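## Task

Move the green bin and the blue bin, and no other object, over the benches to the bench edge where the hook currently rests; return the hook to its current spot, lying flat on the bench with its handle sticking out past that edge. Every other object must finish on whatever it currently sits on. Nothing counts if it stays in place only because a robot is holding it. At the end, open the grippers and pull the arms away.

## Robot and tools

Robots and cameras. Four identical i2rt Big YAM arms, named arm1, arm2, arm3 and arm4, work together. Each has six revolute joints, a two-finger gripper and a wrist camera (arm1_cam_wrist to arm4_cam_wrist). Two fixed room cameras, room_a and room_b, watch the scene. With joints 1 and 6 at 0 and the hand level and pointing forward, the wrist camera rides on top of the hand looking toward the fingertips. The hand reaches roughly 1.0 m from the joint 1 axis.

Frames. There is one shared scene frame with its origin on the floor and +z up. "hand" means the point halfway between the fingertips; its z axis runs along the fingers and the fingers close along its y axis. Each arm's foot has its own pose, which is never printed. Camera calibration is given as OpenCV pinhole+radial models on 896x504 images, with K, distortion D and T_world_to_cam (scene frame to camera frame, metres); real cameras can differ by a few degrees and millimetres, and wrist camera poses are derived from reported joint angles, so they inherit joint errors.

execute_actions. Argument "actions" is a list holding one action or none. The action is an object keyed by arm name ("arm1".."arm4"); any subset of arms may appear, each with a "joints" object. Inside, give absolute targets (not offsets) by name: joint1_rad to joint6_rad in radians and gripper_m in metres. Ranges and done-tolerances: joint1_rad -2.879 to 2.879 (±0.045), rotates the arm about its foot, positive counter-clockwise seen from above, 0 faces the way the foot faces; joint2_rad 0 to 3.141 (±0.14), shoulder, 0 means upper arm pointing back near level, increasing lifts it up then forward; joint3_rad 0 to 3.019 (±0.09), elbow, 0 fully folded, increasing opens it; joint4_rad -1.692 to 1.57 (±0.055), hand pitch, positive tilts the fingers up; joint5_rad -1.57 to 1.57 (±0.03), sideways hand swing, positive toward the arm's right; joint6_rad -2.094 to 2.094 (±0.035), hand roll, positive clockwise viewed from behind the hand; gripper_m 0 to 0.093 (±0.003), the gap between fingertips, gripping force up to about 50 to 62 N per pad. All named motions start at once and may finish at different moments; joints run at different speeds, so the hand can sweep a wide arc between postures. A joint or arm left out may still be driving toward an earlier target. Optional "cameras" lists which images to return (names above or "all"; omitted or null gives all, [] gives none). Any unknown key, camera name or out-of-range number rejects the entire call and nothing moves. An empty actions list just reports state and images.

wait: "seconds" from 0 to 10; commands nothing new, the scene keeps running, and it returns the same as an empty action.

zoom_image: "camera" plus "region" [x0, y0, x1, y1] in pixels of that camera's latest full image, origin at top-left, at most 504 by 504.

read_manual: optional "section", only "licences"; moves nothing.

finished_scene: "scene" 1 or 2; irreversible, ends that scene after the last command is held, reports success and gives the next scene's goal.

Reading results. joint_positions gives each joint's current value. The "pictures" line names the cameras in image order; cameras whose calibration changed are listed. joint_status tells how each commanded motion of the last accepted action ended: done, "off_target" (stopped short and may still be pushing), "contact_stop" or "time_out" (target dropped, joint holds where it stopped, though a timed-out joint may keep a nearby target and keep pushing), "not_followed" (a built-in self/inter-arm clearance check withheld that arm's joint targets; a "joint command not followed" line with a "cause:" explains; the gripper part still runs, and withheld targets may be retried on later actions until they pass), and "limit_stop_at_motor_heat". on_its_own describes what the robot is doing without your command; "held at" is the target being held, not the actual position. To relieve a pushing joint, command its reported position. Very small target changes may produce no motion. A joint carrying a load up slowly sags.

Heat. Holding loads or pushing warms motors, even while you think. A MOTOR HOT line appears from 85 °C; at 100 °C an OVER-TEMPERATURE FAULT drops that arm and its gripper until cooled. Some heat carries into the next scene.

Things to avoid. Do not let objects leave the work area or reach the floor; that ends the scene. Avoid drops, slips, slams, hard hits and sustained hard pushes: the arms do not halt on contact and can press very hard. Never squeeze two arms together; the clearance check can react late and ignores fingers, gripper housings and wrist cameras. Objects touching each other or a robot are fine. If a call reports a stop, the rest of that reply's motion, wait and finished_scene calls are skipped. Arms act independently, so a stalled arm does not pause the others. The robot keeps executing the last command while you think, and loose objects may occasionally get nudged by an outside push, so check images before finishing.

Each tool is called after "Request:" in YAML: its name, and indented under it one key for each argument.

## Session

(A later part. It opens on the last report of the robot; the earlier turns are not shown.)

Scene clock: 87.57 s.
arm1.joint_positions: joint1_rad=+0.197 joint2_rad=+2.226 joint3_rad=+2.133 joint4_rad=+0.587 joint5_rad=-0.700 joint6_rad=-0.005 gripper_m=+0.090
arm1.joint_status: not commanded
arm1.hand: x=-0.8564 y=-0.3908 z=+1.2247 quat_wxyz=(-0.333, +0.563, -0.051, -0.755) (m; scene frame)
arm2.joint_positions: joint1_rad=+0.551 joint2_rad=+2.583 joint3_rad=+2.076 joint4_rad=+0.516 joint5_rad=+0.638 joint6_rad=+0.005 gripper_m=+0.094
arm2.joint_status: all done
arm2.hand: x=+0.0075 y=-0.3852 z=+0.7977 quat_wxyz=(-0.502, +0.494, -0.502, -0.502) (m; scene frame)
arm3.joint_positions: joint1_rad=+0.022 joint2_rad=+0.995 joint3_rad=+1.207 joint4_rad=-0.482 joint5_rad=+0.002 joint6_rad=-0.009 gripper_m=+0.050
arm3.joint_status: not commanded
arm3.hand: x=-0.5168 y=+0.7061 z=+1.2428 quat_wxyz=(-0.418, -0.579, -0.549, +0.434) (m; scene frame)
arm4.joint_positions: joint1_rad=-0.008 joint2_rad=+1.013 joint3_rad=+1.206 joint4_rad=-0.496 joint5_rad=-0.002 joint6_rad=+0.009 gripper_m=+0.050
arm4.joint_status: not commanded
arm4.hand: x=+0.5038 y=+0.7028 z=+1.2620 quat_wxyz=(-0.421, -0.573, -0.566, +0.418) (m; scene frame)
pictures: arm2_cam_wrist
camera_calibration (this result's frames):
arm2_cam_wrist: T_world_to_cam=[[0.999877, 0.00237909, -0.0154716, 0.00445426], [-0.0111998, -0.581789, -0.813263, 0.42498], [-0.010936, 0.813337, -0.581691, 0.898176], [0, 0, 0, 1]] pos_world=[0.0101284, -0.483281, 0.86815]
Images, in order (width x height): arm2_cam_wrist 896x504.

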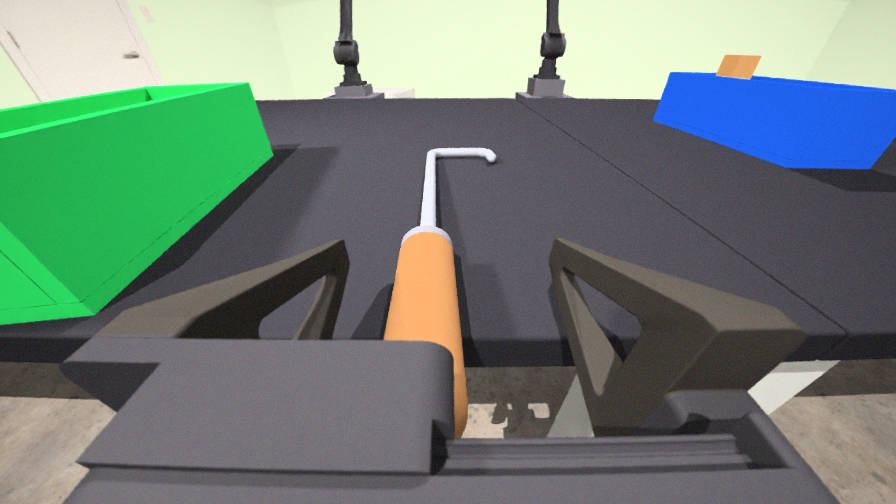

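Now slightly high.

Request:
execute_actions:
  actions:
    - {"arm2":{"joints":{"joint1_rad":0.57,"joint3_rad":2.04}}}
  cameras: []

Request:
execute_actions:
  actions:
    - {"arm2":{"joints":{"gripper_m":0}}}
  cameras: ["arm2_cam_wrist"]

Scene clock: 88.53 s.
arm1.joint_positions: joint1_rad=+0.197 joint2_rad=+2.226 joint3_rad=+2.133 joint4_rad=+0.587 joint5_rad=-0.700 joint6_rad=-0.005 gripper_m=+0.090
arm1.joint_status: not commanded
arm1.hand: x=-0.8564 y=-0.3908 z=+1.2247 quat_wxyz=(-0.333, +0.563, -0.051, -0.755) (m; scene frame)
arm2.joint_positions: joint1_rad=+0.560 joint2_rad=+2.584 joint3_rad=+2.057 joint4_rad=+0.515 joint5_rad=+0.638 joint6_rad=+0.005 gripper_m=+0.094
arm2.joint_status: all done
arm2.hand: x=+0.0030 y=-0.3921 z=+0.7856 quat_wxyz=(-0.499, +0.504, -0.501, -0.496) (m; scene frame)
arm3.joint_positions: joint1_rad=+0.022 joint2_rad=+0.995 joint3_rad=+1.207 joint4_rad=-0.482 joint5_rad=+0.002 joint6_rad=-0.009 gripper_m=+0.050
arm3.joint_status: not commanded
arm3.hand: x=-0.5168 y=+0.7061 z=+1.2428 quat_wxyz=(-0.418, -0.579, -0.549, +0.434) (m; scene frame)
arm4.joint_positions: joint1_rad=-0.008 joint2_rad=+1.013 joint3_rad=+1.206 joint4_rad=-0.496 joint5_rad=-0.002 joint6_rad=+0.009 gripper_m=+0.050
arm4.joint_status: not commanded
arm4.hand: x=+0.5038 y=+0.7028 z=+1.2620 quat_wxyz=(-0.421, -0.573, -0.566, +0.418) (m; scene frame)
pictures: none
No camera images: the call's "cameras" was empty. Leave "cameras" out to get every camera's image.

Scene clock: 89.27 s.
arm1.joint_positions: joint1_rad=+0.197 joint2_rad=+2.226 joint3_rad=+2.133 joint4_rad=+0.587 joint5_rad=-0.700 joint6_rad=-0.005 gripper_m=+0.090
arm1.joint_status: not commanded
arm1.hand: x=-0.8564 y=-0.3908 z=+1.2247 quat_wxyz=(-0.333, +0.563, -0.051, -0.755) (m; scene frame)
arm2.joint_positions: joint1_rad=+0.561 joint2_rad=+2.584 joint3_rad=+2.057 joint4_rad=+0.514 joint5_rad=+0.636 joint6_rad=+0.004 gripper_m=+0.030
arm2.joint_status: gripper_m off_target (ended at +0.030, target +0.000)
arm2.hand: x=+0.0017 y=-0.3926 z=+0.7854 quat_wxyz=(-0.498, +0.505, -0.500, -0.496) (m; scene frame)
arm3.joint_positions: joint1_rad=+0.022 joint2_rad=+0.995 joint3_rad=+1.207 joint4_rad=-0.482 joint5_rad=+0.002 joint6_rad=-0.009 gripper_m=+0.050
arm3.joint_status: not commanded
arm3.hand: x=-0.5168 y=+0.7061 z=+1.2428 quat_wxyz=(-0.418, -0.579, -0.549, +0.434) (m; scene frame)
arm4.joint_positions: joint1_rad=-0.008 joint2_rad=+1.013 joint3_rad=+1.206 joint4_rad=-0.496 joint5_rad=-0.002 joint6_rad=+0.009 gripper_m=+0.050
arm4.joint_status: not commanded
arm4.hand: x=+0.5038 y=+0.7028 z=+1.2620 quat_wxyz=(-0.421, -0.573, -0.566, +0.418) (m; scene frame)
pictures: arm2_cam_wrist
camera_calibration (this result's frames):
arm2_cam_wrist: T_world_to_cam=[[0.999907, 0.0135925, -0.000889869, 0.00299327], [0.00739776, -0.596734, -0.802405, 0.396209], [-0.0114377, 0.802324, -0.596779, 0.904519], [0, 0, 0, 1]] pos_world=[0.00442159, -0.489327, 0.85772]
Images, in order (width x height): arm2_cam_wrist 896x504.

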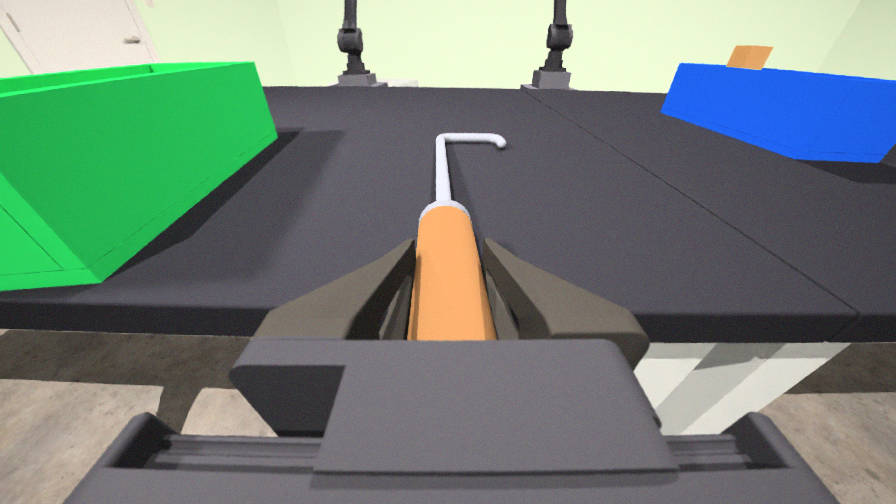

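Request:
execute_actions:
  actions:
    - {"arm2":{"joints":{"joint2_rad":2.45,"joint6_rad":1.48}}}
  cameras: []

Request:
execute_actions:
  actions:
    - {"arm2":{"joints":{"joint2_rad":2.1,"joint4_rad":0.1}}}
  cameras: []

Request:
execute_actions:
  actions:
    - {"arm2":{"joints":{"joint1_rad":-0.11,"joint5_rad":0.08}}}
  cameras: []

Request:
execute_actions:
  actions:
    - {"arm2":{"joints":{"joint2_rad":2.28,"joint4_rad":0.2}}}
  cameras: ["arm2_cam_wrist","arm4_cam_wrist"]

Scene clock: 91.70 s.
arm1.joint_positions: joint1_rad=+0.197 joint2_rad=+2.226 joint3_rad=+2.133 joint4_rad=+0.587 joint5_rad=-0.700 joint6_rad=-0.005 gripper_m=+0.090
arm1.joint_status: not commanded
arm1.hand: x=-0.8564 y=-0.3908 z=+1.2247 quat_wxyz=(-0.333, +0.563, -0.051, -0.755) (m; scene frame)
arm2.joint_positions: joint1_rad=+0.562 joint2_rad=+2.468 joint3_rad=+2.033 joint4_rad=+0.482 joint5_rad=+0.636 joint6_rad=+1.448 gripper_m=+0.030
arm2.joint_status: all done
arm2.hand: x=+0.0024 y=-0.3952 z=+0.8708 quat_wxyz=(-0.034, +0.036, -0.692, -0.720) (m; scene frame)
arm3.joint_positions: joint1_rad=+0.022 joint2_rad=+0.995 joint3_rad=+1.207 joint4_rad=-0.482 joint5_rad=+0.002 joint6_rad=-0.009 gripper_m=+0.050
arm3.joint_status: not commanded
arm3.hand: x=-0.5168 y=+0.7061 z=+1.2428 quat_wxyz=(-0.418, -0.579, -0.549, +0.434) (m; scene frame)
arm4.joint_positions: joint1_rad=-0.008 joint2_rad=+1.013 joint3_rad=+1.206 joint4_rad=-0.496 joint5_rad=-0.002 joint6_rad=+0.009 gripper_m=+0.050
arm4.joint_status: not commanded
arm4.hand: x=+0.5038 y=+0.7028 z=+1.2620 quat_wxyz=(-0.421, -0.573, -0.566, +0.418) (m; scene frame)
pictures: none
No camera images: the call's "cameras" was empty. Leave "cameras" out to get every camera's image.

Scene clock: 93.50 s.
arm1.joint_positions: joint1_rad=+0.197 joint2_rad=+2.226 joint3_rad=+2.133 joint4_rad=+0.587 joint5_rad=-0.700 joint6_rad=-0.005 gripper_m=+0.090
arm1.joint_status: not commanded
arm1.hand: x=-0.8564 y=-0.3908 z=+1.2247 quat_wxyz=(-0.333, +0.563, -0.051, -0.755) (m; scene frame)
arm2.joint_positions: joint1_rad=+0.562 joint2_rad=+2.144 joint3_rad=+2.007 joint4_rad=+0.075 joint5_rad=+0.636 joint6_rad=+1.455 gripper_m=+0.030
arm2.joint_status: all done
arm2.hand: x=+0.0281 y=-0.4308 z=+1.0544 quat_wxyz=(-0.052, +0.058, -0.722, -0.688) (m; scene frame)
arm3.joint_positions: joint1_rad=+0.022 joint2_rad=+0.995 joint3_rad=+1.207 joint4_rad=-0.482 joint5_rad=+0.002 joint6_rad=-0.009 gripper_m=+0.050
arm3.joint_status: not commanded
arm3.hand: x=-0.5168 y=+0.7061 z=+1.2428 quat_wxyz=(-0.418, -0.579, -0.549, +0.434) (m; scene frame)
arm4.joint_positions: joint1_rad=-0.008 joint2_rad=+1.013 joint3_rad=+1.206 joint4_rad=-0.496 joint5_rad=-0.002 joint6_rad=+0.009 gripper_m=+0.050
arm4.joint_status: not commanded
arm4.hand: x=+0.5038 y=+0.7028 z=+1.2620 quat_wxyz=(-0.421, -0.573, -0.566, +0.418) (m; scene frame)
pictures: none
No camera images: the call's "cameras" was empty. Leave "cameras" out to get every camera's image.

Scene clock: 96.10 s.
arm1.joint_positions: joint1_rad=+0.197 joint2_rad=+2.226 joint3_rad=+2.133 joint4_rad=+0.587 joint5_rad=-0.700 joint6_rad=-0.005 gripper_m=+0.090
arm1.joint_status: not commanded
arm1.hand: x=-0.8564 y=-0.3908 z=+1.2247 quat_wxyz=(-0.333, +0.563, -0.051, -0.755) (m; scene frame)
arm2.joint_positions: joint1_rad=-0.107 joint2_rad=+2.144 joint3_rad=+2.007 joint4_rad=+0.075 joint5_rad=+0.080 joint6_rad=+1.452 gripper_m=+0.030
arm2.joint_status: all done
arm2.hand: x=+0.5087 y=-0.2865 z=+1.0542 quat_wxyz=(-0.081, +0.007, -0.728, -0.681) (m; scene frame)
arm3.joint_positions: joint1_rad=+0.022 joint2_rad=+0.995 joint3_rad=+1.207 joint4_rad=-0.482 joint5_rad=+0.002 joint6_rad=-0.009 gripper_m=+0.050
arm3.joint_status: not commanded
arm3.hand: x=-0.5168 y=+0.7061 z=+1.2428 quat_wxyz=(-0.418, -0.579, -0.549, +0.434) (m; scene frame)
arm4.joint_positions: joint1_rad=-0.008 joint2_rad=+1.013 joint3_rad=+1.206 joint4_rad=-0.496 joint5_rad=-0.002 joint6_rad=+0.009 gripper_m=+0.050
arm4.joint_status: not commanded
arm4.hand: x=+0.5038 y=+0.7028 z=+1.2620 quat_wxyz=(-0.421, -0.573, -0.566, +0.418) (m; scene frame)
pictures: none
No camera images: the call's "cameras" was empty. Leave "cameras" out to get every camera's image.

Scene clock: 97.27 s.
arm1.joint_positions: joint1_rad=+0.197 joint2_rad=+2.226 joint3_rad=+2.133 joint4_rad=+0.587 joint5_rad=-0.700 joint6_rad=-0.005 gripper_m=+0.090
arm1.joint_status: not commanded
arm1.hand: x=-0.8564 y=-0.3908 z=+1.2247 quat_wxyz=(-0.333, +0.563, -0.051, -0.755) (m; scene frame)
arm2.joint_positions: joint1_rad=-0.107 joint2_rad=+2.304 joint3_rad=+2.007 joint4_rad=+0.178 joint5_rad=+0.077 joint6_rad=+1.466 gripper_m=+0.030
arm2.joint_status: all done
arm2.hand: x=+0.5094 y=-0.2593 z=+0.9354 quat_wxyz=(-0.074, +0.004, -0.747, -0.660) (m; scene frame)
arm3.joint_positions: joint1_rad=+0.022 joint2_rad=+0.995 joint3_rad=+1.207 joint4_rad=-0.482 joint5_rad=+0.002 joint6_rad=-0.009 gripper_m=+0.050
arm3.joint_status: not commanded
arm3.hand: x=-0.5168 y=+0.7061 z=+1.2428 quat_wxyz=(-0.418, -0.579, -0.549, +0.434) (m; scene frame)
arm4.joint_positions: joint1_rad=-0.008 joint2_rad=+1.013 joint3_rad=+1.206 joint4_rad=-0.496 joint5_rad=-0.002 joint6_rad=+0.009 gripper_m=+0.050
arm4.joint_status: not commanded
arm4.hand: x=+0.5038 y=+0.7028 z=+1.2620 quat_wxyz=(-0.421, -0.573, -0.566, +0.418) (m; scene frame)
pictures: arm2_cam_wrist, arm4_cam_wrist
camera_calibration (this result's frames):
arm2_cam_wrist: T_world_to_cam=[[0.0964753, -0.117422, -0.988385, 0.84365], [-0.861725, -0.506812, -0.0239017, 0.330213], [-0.498119, 0.854022, -0.150081, 0.736323], [0, 0, 0, 1]] pos_world=[0.569937, -0.362417, 0.952252]
arm4_cam_wrist: T_world_to_cam=[[-0.999931, 0.00762861, -0.0089292, 0.50948], [0.0114739, 0.796749, -0.604202, 0.199279], [0.00250511, -0.604262, -0.796782, 1.55766], [0, 0, 0, 1]] pos_world=[0.503256, 0.77857, 1.36607]
Images, in order (width x height): arm2_cam_wrist 896x504, arm4_cam_wrist 896x504.

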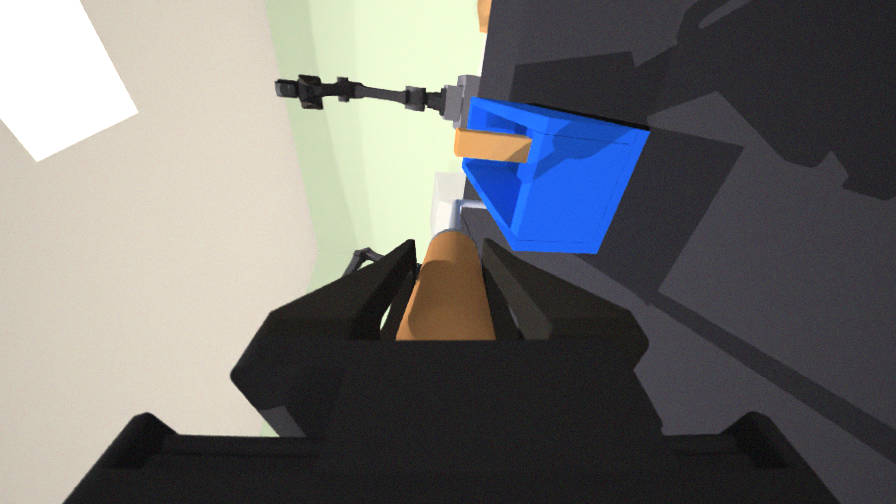

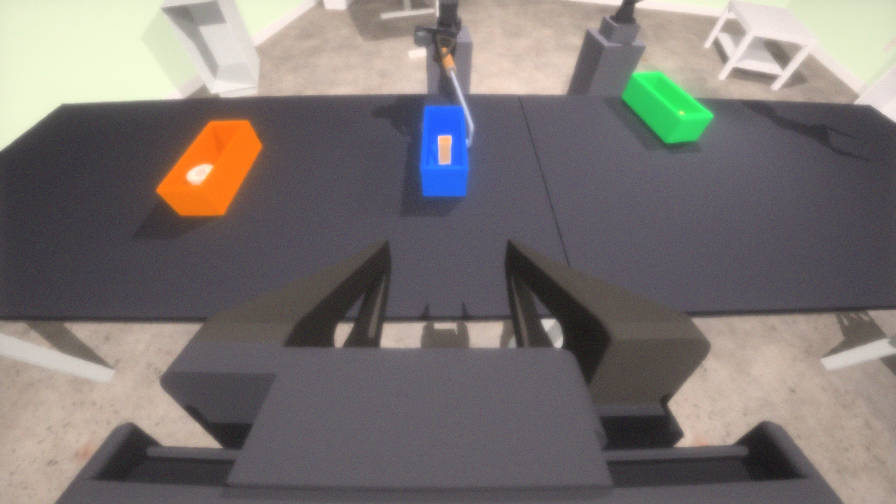

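Tip is left of the bin; lift, yaw right, shorten.

Request:
execute_actions:
  actions:
    - {"arm2":{"joints":{"joint2_rad":2.05,"joint3_rad":1.8,"joint4_rad":0.3}}}
  cameras: []

Request:
execute_actions:
  actions:
    - {"arm2":{"joints":{"joint5_rad":0.36,"joint1_rad":-0.06}}}
  cameras: []

Request:
execute_actions:
  actions:
    - {"arm2":{"joints":{"joint2_rad":2.19}}}
  cameras: ["arm2_cam_wrist","arm4_cam_wrist"]

Scene clock: 98.73 s.
arm1.joint_positions: joint1_rad=+0.197 joint2_rad=+2.226 joint3_rad=+2.133 joint4_rad=+0.587 joint5_rad=-0.700 joint6_rad=-0.005 gripper_m=+0.090
arm1.joint_status: not commanded
arm1.hand: x=-0.8564 y=-0.3908 z=+1.2247 quat_wxyz=(-0.333, +0.563, -0.051, -0.755) (m; scene frame)
arm2.joint_positions: joint1_rad=-0.107 joint2_rad=+2.072 joint3_rad=+1.788 joint4_rad=+0.248 joint5_rad=+0.078 joint6_rad=+1.463 gripper_m=+0.030
arm2.joint_status: all done
arm2.hand: x=+0.5075 y=-0.3185 z=+1.0235 quat_wxyz=(-0.076, +0.003, -0.719, -0.690) (m; scene frame)
arm3.joint_positions: joint1_rad=+0.022 joint2_rad=+0.995 joint3_rad=+1.207 joint4_rad=-0.482 joint5_rad=+0.002 joint6_rad=-0.009 gripper_m=+0.050
arm3.joint_status: not commanded
arm3.hand: x=-0.5168 y=+0.7061 z=+1.2428 quat_wxyz=(-0.418, -0.579, -0.549, +0.434) (m; scene frame)
arm4.joint_positions: joint1_rad=-0.008 joint2_rad=+1.013 joint3_rad=+1.206 joint4_rad=-0.496 joint5_rad=-0.002 joint6_rad=+0.009 gripper_m=+0.050
arm4.joint_status: not commanded
arm4.hand: x=+0.5038 y=+0.7028 z=+1.2620 quat_wxyz=(-0.421, -0.573, -0.566, +0.418) (m; scene frame)
pictures: none
No camera images: the call's "cameras" was empty. Leave "cameras" out to get every camera's image.

Scene clock: 99.87 s.
arm1.joint_positions: joint1_rad=+0.197 joint2_rad=+2.226 joint3_rad=+2.133 joint4_rad=+0.587 joint5_rad=-0.700 joint6_rad=-0.005 gripper_m=+0.090
arm1.joint_status: not commanded
arm1.hand: x=-0.8564 y=-0.3908 z=+1.2247 quat_wxyz=(-0.333, +0.563, -0.051, -0.755) (m; scene frame)
arm2.joint_positions: joint1_rad=-0.060 joint2_rad=+2.072 joint3_rad=+1.788 joint4_rad=+0.248 joint5_rad=+0.360 joint6_rad=+1.463 gripper_m=+0.030
arm2.joint_status: all done
arm2.hand: x=+0.5132 y=-0.3272 z=+1.0239 quat_wxyz=(-0.160, -0.078, -0.714, -0.677) (m; scene frame)
arm3.joint_positions: joint1_rad=+0.022 joint2_rad=+0.995 joint3_rad=+1.207 joint4_rad=-0.482 joint5_rad=+0.002 joint6_rad=-0.009 gripper_m=+0.050
arm3.joint_status: not commanded
arm3.hand: x=-0.5168 y=+0.7061 z=+1.2428 quat_wxyz=(-0.418, -0.579, -0.549, +0.434) (m; scene frame)
arm4.joint_positions: joint1_rad=-0.008 joint2_rad=+1.013 joint3_rad=+1.206 joint4_rad=-0.496 joint5_rad=-0.002 joint6_rad=+0.009 gripper_m=+0.050
arm4.joint_status: not commanded
arm4.hand: x=+0.5038 y=+0.7028 z=+1.2620 quat_wxyz=(-0.421, -0.573, -0.566, +0.418) (m; scene frame)
pictures: none
No camera images: the call's "cameras" was empty. Leave "cameras" out to get every camera's image.

Scene clock: 101.03 s.
arm1.joint_positions: joint1_rad=+0.197 joint2_rad=+2.226 joint3_rad=+2.133 joint4_rad=+0.587 joint5_rad=-0.700 joint6_rad=-0.005 gripper_m=+0.090
arm1.joint_status: not commanded
arm1.hand: x=-0.8564 y=-0.3908 z=+1.2247 quat_wxyz=(-0.333, +0.563, -0.051, -0.755) (m; scene frame)
arm2.joint_positions: joint1_rad=-0.060 joint2_rad=+2.220 joint3_rad=+1.787 joint4_rad=+0.286 joint5_rad=+0.359 joint6_rad=+1.473 gripper_m=+0.030
arm2.joint_status: all done
arm2.hand: x=+0.5131 y=-0.3081 z=+0.9063 quat_wxyz=(-0.162, -0.072, -0.750, -0.638) (m; scene frame)
arm3.joint_positions: joint1_rad=+0.022 joint2_rad=+0.995 joint3_rad=+1.207 joint4_rad=-0.482 joint5_rad=+0.002 joint6_rad=-0.009 gripper_m=+0.050
arm3.joint_status: not commanded
arm3.hand: x=-0.5168 y=+0.7061 z=+1.2428 quat_wxyz=(-0.418, -0.579, -0.549, +0.434) (m; scene frame)
arm4.joint_positions: joint1_rad=-0.008 joint2_rad=+1.013 joint3_rad=+1.206 joint4_rad=-0.496 joint5_rad=-0.002 joint6_rad=+0.009 gripper_m=+0.050
arm4.joint_status: not commanded
arm4.hand: x=+0.5038 y=+0.7028 z=+1.2620 quat_wxyz=(-0.421, -0.573, -0.566, +0.418) (m; scene frame)
pictures: arm2_cam_wrist, arm4_cam_wrist
camera_calibration (this result's frames):
arm2_cam_wrist: T_world_to_cam=[[0.0934491, -0.164458, -0.981948, 0.790016], [-0.954629, -0.294898, -0.0414594, 0.436851], [-0.282756, 0.94127, -0.184554, 0.723136], [0, 0, 0, 1]] pos_world=[0.547676, -0.421915, 0.927324]
arm4_cam_wrist: T_world_to_cam=[[-0.999931, 0.00762861, -0.0089292, 0.50948], [0.0114739, 0.796749, -0.604202, 0.199279], [0.00250511, -0.604262, -0.796782, 1.55766], [0, 0, 0, 1]] pos_world=[0.503256, 0.77857, 1.36607]
Images, in order (width x height): arm2_cam_wrist 896x504, arm4_cam_wrist 896x504.

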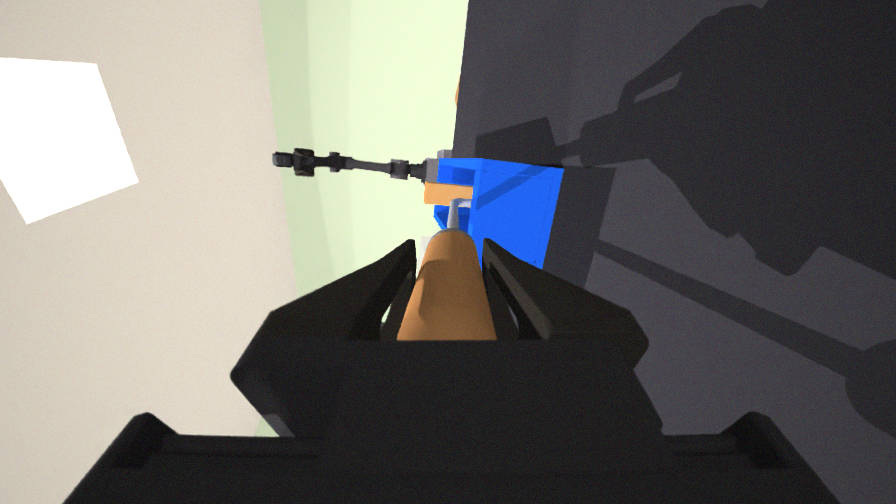

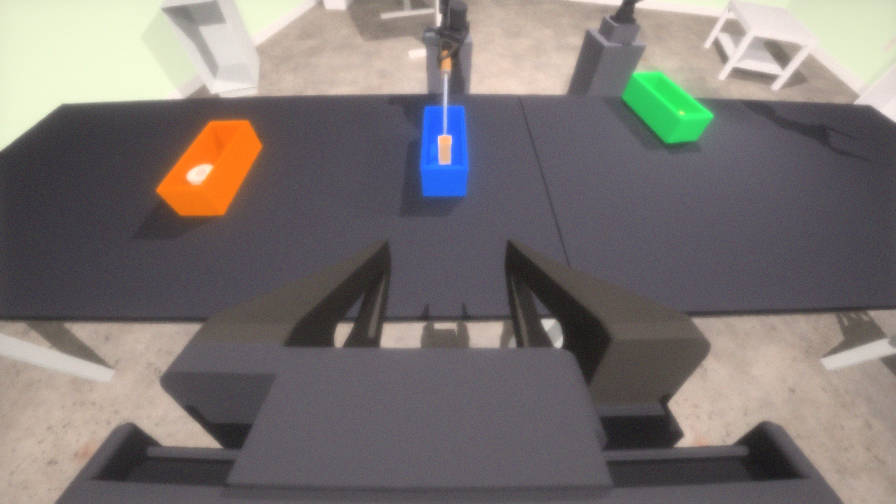

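Request:
execute_actions:
  actions:
    - {"arm2":{"joints":{"joint2_rad":2.06,"joint3_rad":1.44,"joint4_rad":0.5}}}
  cameras: []

Request:
execute_actions:
  actions:
    - {"arm2":{"joints":{"joint2_rad":1.91,"joint3_rad":1.18,"joint4_rad":0.6}}}
  cameras: []

Request:
execute_actions:
  actions:
    - {"arm2":{"joints":{"joint2_rad":1.75,"joint3_rad":0.92,"joint4_rad":0.7}}}
  cameras: []

Request:
execute_actions:
  actions:
    - {"arm2":{"joints":{"joint2_rad":1.66,"joint3_rad":0.79,"joint4_rad":0.74}}}
  cameras: ["arm2_cam_wrist","room_b"]

Request:
zoom_image:
  camera: "room_b"
  region: [400,210,580,330]

Scene clock: 102.50 s.
arm1.joint_positions: joint1_rad=+0.197 joint2_rad=+2.226 joint3_rad=+2.133 joint4_rad=+0.587 joint5_rad=-0.700 joint6_rad=-0.005 gripper_m=+0.090
arm1.joint_status: not commanded
arm1.hand: x=-0.8564 y=-0.3908 z=+1.2247 quat_wxyz=(-0.333, +0.563, -0.051, -0.755) (m; scene frame)
arm2.joint_positions: joint1_rad=-0.060 joint2_rad=+2.071 joint3_rad=+1.459 joint4_rad=+0.487 joint5_rad=+0.359 joint6_rad=+1.481 gripper_m=+0.030
arm2.joint_status: all done
arm2.hand: x=+0.5146 y=-0.3833 z=+0.8907 quat_wxyz=(-0.158, -0.077, -0.743, -0.646) (m; scene frame)
arm3.joint_positions: joint1_rad=+0.022 joint2_rad=+0.995 joint3_rad=+1.207 joint4_rad=-0.482 joint5_rad=+0.002 joint6_rad=-0.009 gripper_m=+0.050
arm3.joint_status: not commanded
arm3.hand: x=-0.5168 y=+0.7061 z=+1.2428 quat_wxyz=(-0.418, -0.579, -0.549, +0.434) (m; scene frame)
arm4.joint_positions: joint1_rad=-0.008 joint2_rad=+1.013 joint3_rad=+1.206 joint4_rad=-0.496 joint5_rad=-0.002 joint6_rad=+0.009 gripper_m=+0.050
arm4.joint_status: not commanded
arm4.hand: x=+0.5038 y=+0.7028 z=+1.2620 quat_wxyz=(-0.421, -0.573, -0.566, +0.418) (m; scene frame)
pictures: none
No camera images: the call's "cameras" was empty. Leave "cameras" out to get every camera's image.

Scene clock: 103.43 s.
arm1.joint_positions: joint1_rad=+0.197 joint2_rad=+2.226 joint3_rad=+2.133 joint4_rad=+0.587 joint5_rad=-0.700 joint6_rad=-0.005 gripper_m=+0.090
arm1.joint_status: not commanded
arm1.hand: x=-0.8564 y=-0.3908 z=+1.2247 quat_wxyz=(-0.333, +0.563, -0.051, -0.755) (m; scene frame)
arm2.joint_positions: joint1_rad=-0.060 joint2_rad=+1.910 joint3_rad=+1.196 joint4_rad=+0.580 joint5_rad=+0.359 joint6_rad=+1.482 gripper_m=+0.030
arm2.joint_status: all done
arm2.hand: x=+0.5161 y=-0.4587 z=+0.8929 quat_wxyz=(-0.158, -0.076, -0.746, -0.643) (m; scene frame)
arm3.joint_positions: joint1_rad=+0.022 joint2_rad=+0.995 joint3_rad=+1.207 joint4_rad=-0.482 joint5_rad=+0.002 joint6_rad=-0.009 gripper_m=+0.050
arm3.joint_status: not commanded
arm3.hand: x=-0.5168 y=+0.7061 z=+1.2428 quat_wxyz=(-0.418, -0.579, -0.549, +0.434) (m; scene frame)
arm4.joint_positions: joint1_rad=-0.008 joint2_rad=+1.013 joint3_rad=+1.206 joint4_rad=-0.496 joint5_rad=-0.002 joint6_rad=+0.009 gripper_m=+0.050
arm4.joint_status: not commanded
arm4.hand: x=+0.5038 y=+0.7028 z=+1.2620 quat_wxyz=(-0.421, -0.573, -0.566, +0.418) (m; scene frame)
pictures: none
No camera images: the call's "cameras" was empty. Leave "cameras" out to get every camera's image.

Scene clock: 104.33 s.
arm1.joint_positions: joint1_rad=+0.197 joint2_rad=+2.226 joint3_rad=+2.133 joint4_rad=+0.587 joint5_rad=-0.700 joint6_rad=-0.005 gripper_m=+0.090
arm1.joint_status: not commanded
arm1.hand: x=-0.8564 y=-0.3908 z=+1.2247 quat_wxyz=(-0.333, +0.563, -0.051, -0.755) (m; scene frame)
arm2.joint_positions: joint1_rad=-0.060 joint2_rad=+1.747 joint3_rad=+0.934 joint4_rad=+0.680 joint5_rad=+0.359 joint6_rad=+1.482 gripper_m=+0.030
arm2.joint_status: all done
arm2.hand: x=+0.5176 y=-0.5414 z=+0.8923 quat_wxyz=(-0.158, -0.076, -0.745, -0.643) (m; scene frame)
arm3.joint_positions: joint1_rad=+0.022 joint2_rad=+0.995 joint3_rad=+1.207 joint4_rad=-0.482 joint5_rad=+0.002 joint6_rad=-0.009 gripper_m=+0.050
arm3.joint_status: not commanded
arm3.hand: x=-0.5168 y=+0.7061 z=+1.2428 quat_wxyz=(-0.418, -0.579, -0.549, +0.434) (m; scene frame)
arm4.joint_positions: joint1_rad=-0.008 joint2_rad=+1.013 joint3_rad=+1.206 joint4_rad=-0.496 joint5_rad=-0.002 joint6_rad=+0.009 gripper_m=+0.050
arm4.joint_status: not commanded
arm4.hand: x=+0.5038 y=+0.7028 z=+1.2620 quat_wxyz=(-0.421, -0.573, -0.566, +0.418) (m; scene frame)
pictures: none
No camera images: the call's "cameras" was empty. Leave "cameras" out to get every camera's image.

Scene clock: 105.07 s.
arm1.joint_positions: joint1_rad=+0.197 joint2_rad=+2.226 joint3_rad=+2.133 joint4_rad=+0.587 joint5_rad=-0.700 joint6_rad=-0.005 gripper_m=+0.090
arm1.joint_status: not commanded
arm1.hand: x=-0.8564 y=-0.3908 z=+1.2247 quat_wxyz=(-0.333, +0.563, -0.051, -0.755) (m; scene frame)
arm2.joint_positions: joint1_rad=-0.060 joint2_rad=+1.657 joint3_rad=+0.802 joint4_rad=+0.721 joint5_rad=+0.359 joint6_rad=+1.482 gripper_m=+0.030
arm2.joint_status: all done
arm2.hand: x=+0.5185 y=-0.5864 z=+0.8918 quat_wxyz=(-0.158, -0.076, -0.745, -0.643) (m; scene frame)
arm3.joint_positions: joint1_rad=+0.022 joint2_rad=+0.995 joint3_rad=+1.207 joint4_rad=-0.482 joint5_rad=+0.002 joint6_rad=-0.009 gripper_m=+0.050
arm3.joint_status: not commanded
arm3.hand: x=-0.5168 y=+0.7061 z=+1.2428 quat_wxyz=(-0.418, -0.579, -0.549, +0.434) (m; scene frame)
arm4.joint_positions: joint1_rad=-0.008 joint2_rad=+1.013 joint3_rad=+1.206 joint4_rad=-0.496 joint5_rad=-0.002 joint6_rad=+0.009 gripper_m=+0.050
arm4.joint_status: not commanded
arm4.hand: x=+0.5038 y=+0.7028 z=+1.2620 quat_wxyz=(-0.421, -0.573, -0.566, +0.418) (m; scene frame)
pictures: arm2_cam_wrist, room_b
camera_calibration (this result's frames):
arm2_cam_wrist: T_world_to_cam=[[0.0846314, -0.149141, -0.985187, 0.745893], [-0.9552, -0.293561, -0.0376151, 0.356935], [-0.283602, 0.944235, -0.167304, 0.970708], [0, 0, 0, 1]] pos_world=[0.553114, -0.700551, 0.910674]
Images, in order (width x height): arm2_cam_wrist 896x504, room_b 896x504.

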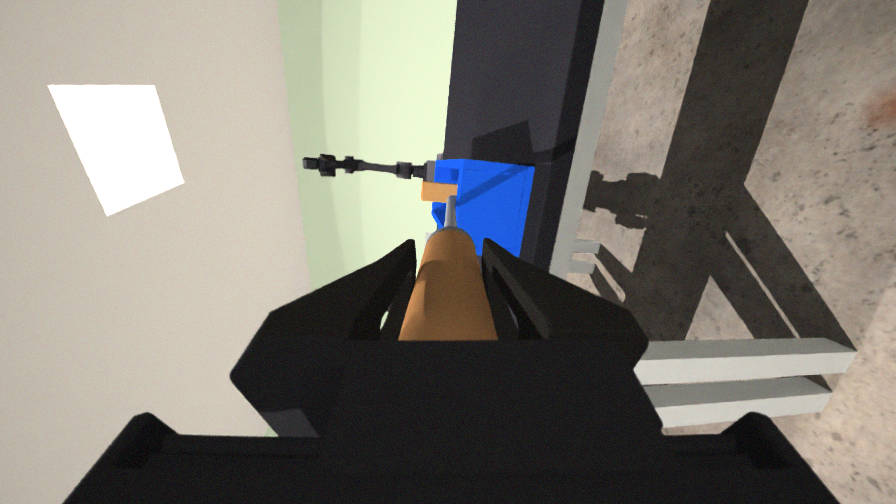

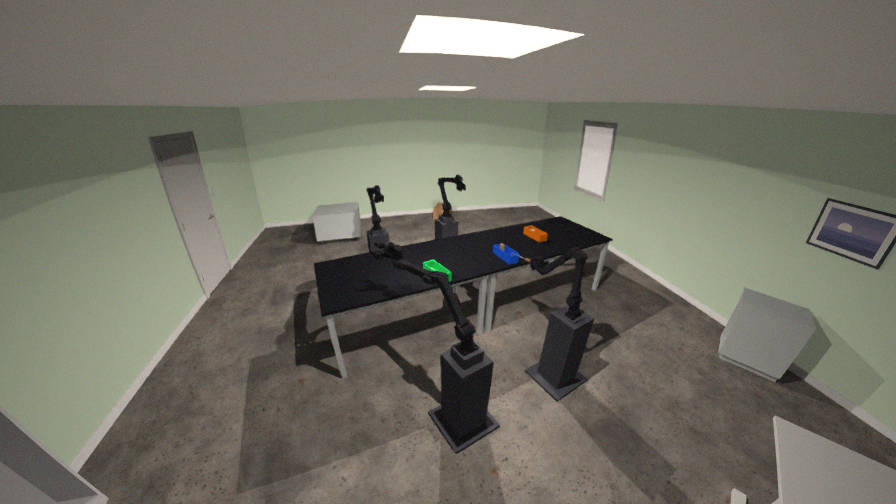

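Region (400, 210, 580, 330) of room_b's 896x504 image, scaled by 2.800, with more detail than that image has.

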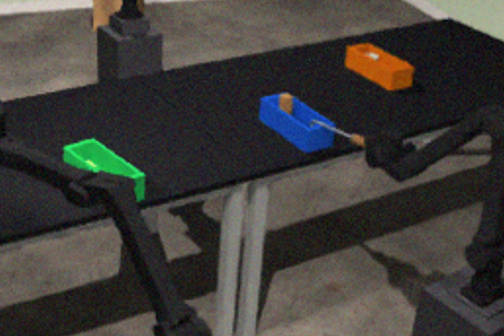

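About 6 cm left; pull 4 more, then release and carry back.

Request:
execute_actions:
  actions:
    - {"arm2":{"joints":{"joint2_rad":1.57,"joint3_rad":0.67,"joint4_rad":0.77}}}
  cameras: ["arm2_cam_wrist"]

Request:
execute_actions:
  actions:
    - {"arm2":{"joints":{"joint2_rad":1.65,"joint3_rad":0.8}}}
  cameras: []

Request:
execute_actions:
  actions:
    - {"arm2":{"joints":{"joint3_rad":1.25,"joint4_rad":0.7}}}
  cameras: []

Request:
execute_actions:
  actions:
    - {"arm2":{"joints":{"joint1_rad":0.56,"joint2_rad":2.2,"joint3_rad":2.1,"joint4_rad":0.45,"joint5_rad":0.7}}}
  cameras: []

Request:
execute_actions:
  actions:
    - {"arm2":{"joints":{"joint2_rad":2.44,"joint4_rad":0.52}}}
  cameras: ["arm2_cam_wrist","arm4_cam_wrist"]

Scene clock: 106.20 s.
arm1.joint_positions: joint1_rad=+0.197 joint2_rad=+2.226 joint3_rad=+2.133 joint4_rad=+0.587 joint5_rad=-0.700 joint6_rad=-0.005 gripper_m=+0.090
arm1.joint_status: not commanded
arm1.hand: x=-0.8564 y=-0.3908 z=+1.2247 quat_wxyz=(-0.333, +0.563, -0.051, -0.755) (m; scene frame)
arm2.joint_positions: joint1_rad=-0.060 joint2_rad=+1.567 joint3_rad=+0.680 joint4_rad=+0.753 joint5_rad=+0.359 joint6_rad=+1.483 gripper_m=+0.030
arm2.joint_status: all done
arm2.hand: x=+0.5193 y=-0.6295 z=+0.8916 quat_wxyz=(-0.158, -0.076, -0.745, -0.643) (m; scene frame)
arm3.joint_positions: joint1_rad=+0.022 joint2_rad=+0.995 joint3_rad=+1.207 joint4_rad=-0.482 joint5_rad=+0.002 joint6_rad=-0.009 gripper_m=+0.050
arm3.joint_status: not commanded
arm3.hand: x=-0.5168 y=+0.7061 z=+1.2428 quat_wxyz=(-0.418, -0.579, -0.549, +0.434) (m; scene frame)
arm4.joint_positions: joint1_rad=-0.008 joint2_rad=+1.013 joint3_rad=+1.206 joint4_rad=-0.496 joint5_rad=-0.002 joint6_rad=+0.009 gripper_m=+0.050
arm4.joint_status: not commanded
arm4.hand: x=+0.5038 y=+0.7028 z=+1.2620 quat_wxyz=(-0.421, -0.573, -0.566, +0.418) (m; scene frame)
pictures: arm2_cam_wrist
camera_calibration (this result's frames):
arm2_cam_wrist: T_world_to_cam=[[0.0842731, -0.14902, -0.985237, 0.739516], [-0.955227, -0.293511, -0.0373118, 0.34485], [-0.283618, 0.944269, -0.167083, 1.01142], [0, 0, 0, 1]] pos_world=[0.553945, -0.743631, 0.910456]
Images, in order (width x height): arm2_cam_wrist 896x504.

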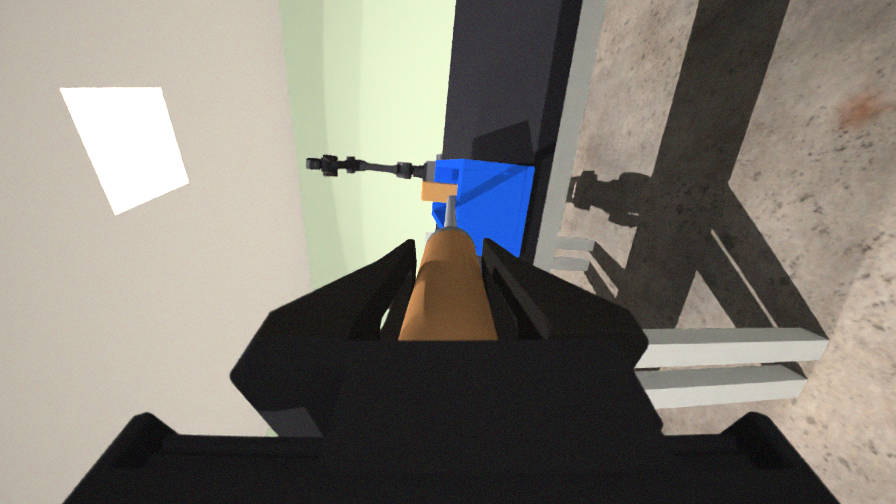

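Scene clock: 106.97 s.
arm1.joint_positions: joint1_rad=+0.197 joint2_rad=+2.226 joint3_rad=+2.133 joint4_rad=+0.587 joint5_rad=-0.700 joint6_rad=-0.005 gripper_m=+0.090
arm1.joint_status: not commanded
arm1.hand: x=-0.8564 y=-0.3908 z=+1.2247 quat_wxyz=(-0.333, +0.563, -0.051, -0.755) (m; scene frame)
arm2.joint_positions: joint1_rad=-0.060 joint2_rad=+1.640 joint3_rad=+0.752 joint4_rad=+0.766 joint5_rad=+0.359 joint6_rad=+1.486 gripper_m=+0.030
arm2.joint_status: all done
arm2.hand: x=+0.5188 y=-0.6020 z=+0.8880 quat_wxyz=(-0.156, -0.079, -0.741, -0.648) (m; scene frame)
arm3.joint_positions: joint1_rad=+0.022 joint2_rad=+0.995 joint3_rad=+1.207 joint4_rad=-0.482 joint5_rad=+0.002 joint6_rad=-0.009 gripper_m=+0.050
arm3.joint_status: not commanded
arm3.hand: x=-0.5168 y=+0.7061 z=+1.2428 quat_wxyz=(-0.418, -0.579, -0.549, +0.434) (m; scene frame)
arm4.joint_positions: joint1_rad=-0.008 joint2_rad=+1.013 joint3_rad=+1.206 joint4_rad=-0.496 joint5_rad=-0.002 joint6_rad=+0.009 gripper_m=+0.050
arm4.joint_status: not commanded
arm4.hand: x=+0.5038 y=+0.7028 z=+1.2620 quat_wxyz=(-0.421, -0.573, -0.566, +0.418) (m; scene frame)
pictures: none
No camera images: the call's "cameras" was empty. Leave "cameras" out to get every camera's image.

Scene clock: 108.30 s.
arm1.joint_positions: joint1_rad=+0.197 joint2_rad=+2.226 joint3_rad=+2.133 joint4_rad=+0.587 joint5_rad=-0.700 joint6_rad=-0.005 gripper_m=+0.090
arm1.joint_status: not commanded
arm1.hand: x=-0.8564 y=-0.3908 z=+1.2247 quat_wxyz=(-0.333, +0.563, -0.051, -0.755) (m; scene frame)
arm2.joint_positions: joint1_rad=-0.060 joint2_rad=+1.667 joint3_rad=+1.181 joint4_rad=+0.667 joint5_rad=+0.360 joint6_rad=+1.463 gripper_m=+0.030
arm2.joint_status: all done
arm2.hand: x=+0.5163 y=-0.4974 z=+1.0738 quat_wxyz=(-0.149, -0.096, -0.637, -0.750) (m; scene frame)
arm3.joint_positions: joint1_rad=+0.022 joint2_rad=+0.995 joint3_rad=+1.207 joint4_rad=-0.482 joint5_rad=+0.002 joint6_rad=-0.009 gripper_m=+0.050
arm3.joint_status: not commanded
arm3.hand: x=-0.5168 y=+0.7061 z=+1.2428 quat_wxyz=(-0.418, -0.579, -0.549, +0.434) (m; scene frame)
arm4.joint_positions: joint1_rad=-0.008 joint2_rad=+1.013 joint3_rad=+1.206 joint4_rad=-0.496 joint5_rad=-0.002 joint6_rad=+0.009 gripper_m=+0.050
arm4.joint_status: not commanded
arm4.hand: x=+0.5038 y=+0.7028 z=+1.2620 quat_wxyz=(-0.421, -0.573, -0.566, +0.418) (m; scene frame)
pictures: none
No camera images: the call's "cameras" was empty. Leave "cameras" out to get every camera's image.

Scene clock: 110.43 s.
arm1.joint_positions: joint1_rad=+0.197 joint2_rad=+2.226 joint3_rad=+2.133 joint4_rad=+0.587 joint5_rad=-0.700 joint6_rad=-0.005 gripper_m=+0.090
arm1.joint_status: not commanded
arm1.hand: x=-0.8564 y=-0.3908 z=+1.2247 quat_wxyz=(-0.333, +0.563, -0.051, -0.755) (m; scene frame)
arm2.joint_positions: joint1_rad=+0.556 joint2_rad=+2.221 joint3_rad=+2.014 joint4_rad=+0.416 joint5_rad=+0.700 joint6_rad=+1.447 gripper_m=+0.030
arm2.joint_status: all done
arm2.hand: x=+0.0366 y=-0.4186 z=+1.0628 quat_wxyz=(-0.026, -0.028, -0.648, -0.761) (m; scene frame)
arm3.joint_positions: joint1_rad=+0.022 joint2_rad=+0.995 joint3_rad=+1.207 joint4_rad=-0.482 joint5_rad=+0.002 joint6_rad=-0.009 gripper_m=+0.050
arm3.joint_status: not commanded
arm3.hand: x=-0.5168 y=+0.7061 z=+1.2428 quat_wxyz=(-0.418, -0.579, -0.549, +0.434) (m; scene frame)
arm4.joint_positions: joint1_rad=-0.008 joint2_rad=+1.013 joint3_rad=+1.206 joint4_rad=-0.496 joint5_rad=-0.002 joint6_rad=+0.009 gripper_m=+0.050
arm4.joint_status: not commanded
arm4.hand: x=+0.5038 y=+0.7028 z=+1.2620 quat_wxyz=(-0.421, -0.573, -0.566, +0.418) (m; scene frame)
pictures: none
No camera images: the call's "cameras" was empty. Leave "cameras" out to get every camera's image.

Scene clock: 111.90 s.
arm1.joint_positions: joint1_rad=+0.197 joint2_rad=+2.226 joint3_rad=+2.133 joint4_rad=+0.587 joint5_rad=-0.700 joint6_rad=-0.005 gripper_m=+0.090
arm1.joint_status: not commanded
arm1.hand: x=-0.8564 y=-0.3908 z=+1.2247 quat_wxyz=(-0.333, +0.563, -0.051, -0.755) (m; scene frame)
arm2.joint_positions: joint1_rad=+0.556 joint2_rad=+2.479 joint3_rad=+2.037 joint4_rad=+0.501 joint5_rad=+0.699 joint6_rad=+1.449 gripper_m=+0.030
arm2.joint_status: all done
arm2.hand: x=+0.0178 y=-0.3922 z=+0.8662 quat_wxyz=(-0.055, +0.007, -0.691, -0.721) (m; scene frame)
arm3.joint_positions: joint1_rad=+0.022 joint2_rad=+0.995 joint3_rad=+1.207 joint4_rad=-0.482 joint5_rad=+0.002 joint6_rad=-0.009 gripper_m=+0.050
arm3.joint_status: not commanded
arm3.hand: x=-0.5168 y=+0.7061 z=+1.2428 quat_wxyz=(-0.418, -0.579, -0.549, +0.434) (m; scene frame)
arm4.joint_positions: joint1_rad=-0.008 joint2_rad=+1.013 joint3_rad=+1.206 joint4_rad=-0.496 joint5_rad=-0.002 joint6_rad=+0.009 gripper_m=+0.050
arm4.joint_status: not commanded
arm4.hand: x=+0.5038 y=+0.7028 z=+1.2620 quat_wxyz=(-0.421, -0.573, -0.566, +0.418) (m; scene frame)
pictures: arm2_cam_wrist, arm4_cam_wrist
camera_calibration (this result's frames):
arm2_cam_wrist: T_world_to_cam=[[0.082078, 0.0505641, -0.995342, 0.879166], [-0.84211, -0.530621, -0.096398, -0.10933], [-0.533023, 0.8461, -0.000971753, 0.462982], [0, 0, 0, 1]] pos_world=[0.0825515, -0.494196, 0.864982]
arm4_cam_wrist: T_world_to_cam=[[-0.999931, 0.00762861, -0.0089292, 0.50948], [0.0114739, 0.796749, -0.604202, 0.199279], [0.00250511, -0.604262, -0.796782, 1.55766], [0, 0, 0, 1]] pos_world=[0.503256, 0.77857, 1.36607]
Images, in order (width x height): arm2_cam_wrist 896x504, arm4_cam_wrist 896x504.

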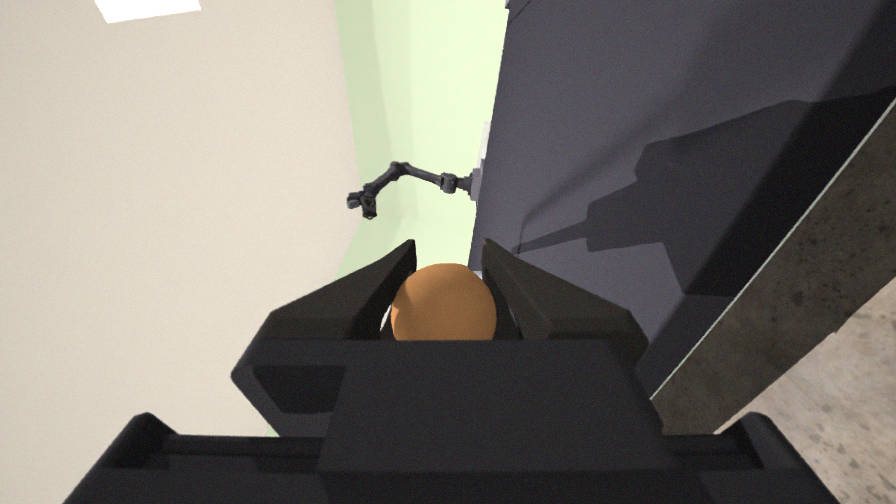

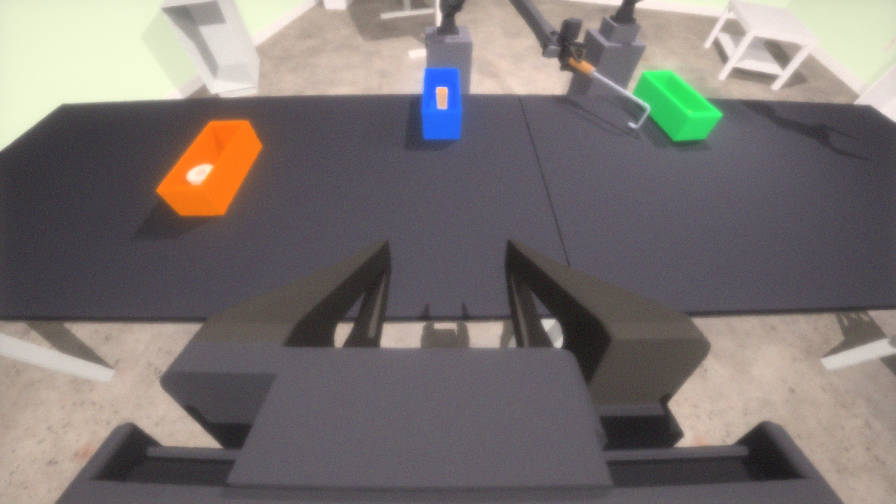

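Request:
execute_actions:
  actions:
    - {"arm2":{"joints":{"joint5_rad":1.15}}}
  cameras: []

Request:
execute_actions:
  actions:
    - {"arm2":{"joints":{"joint6_rad":0.0,"joint5_rad":0.66}}}
  cameras: []

Request:
execute_actions:
  actions:
    - {"arm2":{"joints":{"joint2_rad":2.58}}}
  cameras: ["arm2_cam_wrist","arm4_cam_wrist"]

Scene clock: 113.23 s.
arm1.joint_positions: joint1_rad=+0.197 joint2_rad=+2.226 joint3_rad=+2.133 joint4_rad=+0.587 joint5_rad=-0.700 joint6_rad=-0.005 gripper_m=+0.090
arm1.joint_status: not commanded
arm1.hand: x=-0.8564 y=-0.3908 z=+1.2247 quat_wxyz=(-0.333, +0.563, -0.051, -0.755) (m; scene frame)
arm2.joint_positions: joint1_rad=+0.556 joint2_rad=+2.479 joint3_rad=+2.037 joint4_rad=+0.501 joint5_rad=+1.148 joint6_rad=+1.449 gripper_m=+0.030
arm2.joint_status: all done
arm2.hand: x=+0.0908 y=-0.4141 z=+0.8628 quat_wxyz=(-0.207, -0.153, -0.681, -0.686) (m; scene frame)
arm3.joint_positions: joint1_rad=+0.022 joint2_rad=+0.995 joint3_rad=+1.207 joint4_rad=-0.482 joint5_rad=+0.002 joint6_rad=-0.009 gripper_m=+0.050
arm3.joint_status: not commanded
arm3.hand: x=-0.5168 y=+0.7061 z=+1.2428 quat_wxyz=(-0.418, -0.579, -0.549, +0.434) (m; scene frame)
arm4.joint_positions: joint1_rad=-0.008 joint2_rad=+1.013 joint3_rad=+1.206 joint4_rad=-0.496 joint5_rad=-0.002 joint6_rad=+0.009 gripper_m=+0.050
arm4.joint_status: not commanded
arm4.hand: x=+0.5038 y=+0.7028 z=+1.2620 quat_wxyz=(-0.421, -0.573, -0.566, +0.418) (m; scene frame)
pictures: none
No camera images: the call's "cameras" was empty. Leave "cameras" out to get every camera's image.

Scene clock: 115.33 s.
arm1.joint_positions: joint1_rad=+0.197 joint2_rad=+2.226 joint3_rad=+2.133 joint4_rad=+0.587 joint5_rad=-0.700 joint6_rad=-0.005 gripper_m=+0.090
arm1.joint_status: not commanded
arm1.hand: x=-0.8564 y=-0.3908 z=+1.2247 quat_wxyz=(-0.333, +0.563, -0.051, -0.755) (m; scene frame)
arm2.joint_positions: joint1_rad=+0.561 joint2_rad=+2.429 joint3_rad=+2.050 joint4_rad=+0.515 joint5_rad=+0.653 joint6_rad=+0.007 gripper_m=+0.030
arm2.joint_status: all done
arm2.hand: x=+0.0061 y=-0.3955 z=+0.9216 quat_wxyz=(-0.508, +0.447, -0.496, -0.544) (m; scene frame)
arm3.joint_positions: joint1_rad=+0.022 joint2_rad=+0.995 joint3_rad=+1.207 joint4_rad=-0.482 joint5_rad=+0.002 joint6_rad=-0.009 gripper_m=+0.050
arm3.joint_status: not commanded
arm3.hand: x=-0.5168 y=+0.7061 z=+1.2428 quat_wxyz=(-0.418, -0.579, -0.549, +0.434) (m; scene frame)
arm4.joint_positions: joint1_rad=-0.008 joint2_rad=+1.013 joint3_rad=+1.206 joint4_rad=-0.496 joint5_rad=-0.002 joint6_rad=+0.009 gripper_m=+0.050
arm4.joint_status: not commanded
arm4.hand: x=+0.5038 y=+0.7028 z=+1.2620 quat_wxyz=(-0.421, -0.573, -0.566, +0.418) (m; scene frame)
pictures: none
No camera images: the call's "cameras" was empty. Leave "cameras" out to get every camera's image.

Scene clock: 116.40 s.
arm1.joint_positions: joint1_rad=+0.197 joint2_rad=+2.226 joint3_rad=+2.133 joint4_rad=+0.587 joint5_rad=-0.700 joint6_rad=-0.005 gripper_m=+0.090
arm1.joint_status: not commanded
arm1.hand: x=-0.8564 y=-0.3908 z=+1.2247 quat_wxyz=(-0.333, +0.563, -0.051, -0.755) (m; scene frame)
arm2.joint_positions: joint1_rad=+0.561 joint2_rad=+2.580 joint3_rad=+2.058 joint4_rad=+0.517 joint5_rad=+0.658 joint6_rad=-0.011 gripper_m=+0.030
arm2.joint_status: all done
arm2.hand: x=+0.0052 y=-0.3922 z=+0.7906 quat_wxyz=(-0.508, +0.501, -0.501, -0.490) (m; scene frame)
arm3.joint_positions: joint1_rad=+0.022 joint2_rad=+0.995 joint3_rad=+1.207 joint4_rad=-0.482 joint5_rad=+0.002 joint6_rad=-0.009 gripper_m=+0.050
arm3.joint_status: not commanded
arm3.hand: x=-0.5168 y=+0.7061 z=+1.2428 quat_wxyz=(-0.418, -0.579, -0.549, +0.434) (m; scene frame)
arm4.joint_positions: joint1_rad=-0.008 joint2_rad=+1.013 joint3_rad=+1.206 joint4_rad=-0.496 joint5_rad=-0.002 joint6_rad=+0.009 gripper_m=+0.050
arm4.joint_status: not commanded
arm4.hand: x=+0.5038 y=+0.7028 z=+1.2620 quat_wxyz=(-0.421, -0.573, -0.566, +0.418) (m; scene frame)
pictures: arm2_cam_wrist, arm4_cam_wrist
camera_calibration (this result's frames):
arm2_cam_wrist: T_world_to_cam=[[0.99992, -0.00842743, 0.00944946, -0.017262], [0.00264431, -0.590861, -0.806769, 0.406404], [0.0123823, 0.80673, -0.590791, 0.904204], [0, 0, 0, 1]] pos_world=[0.00498983, -0.489466, 0.862233]
arm4_cam_wrist: T_world_to_cam=[[-0.999931, 0.00762861, -0.0089292, 0.50948], [0.0114739, 0.796749, -0.604202, 0.199279], [0.00250511, -0.604262, -0.796782, 1.55766], [0, 0, 0, 1]] pos_world=[0.503256, 0.77857, 1.36607]
Images, in order (width x height): arm2_cam_wrist 896x504, arm4_cam_wrist 896x504.

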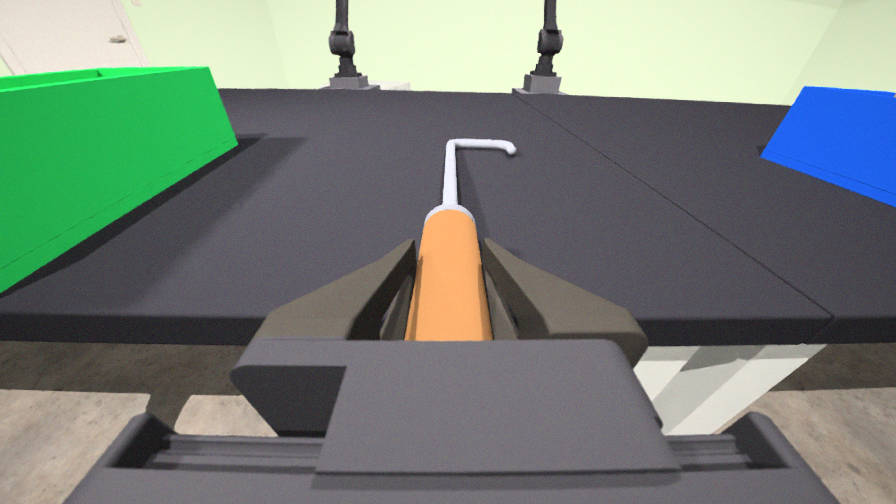

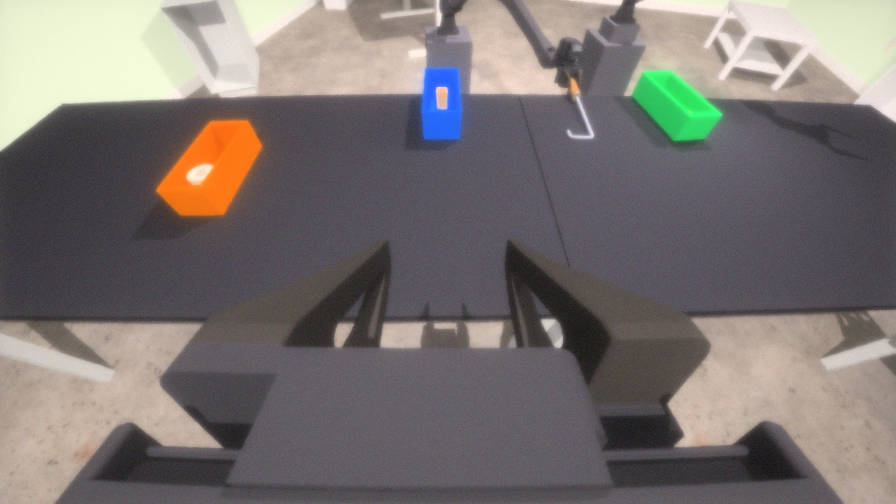

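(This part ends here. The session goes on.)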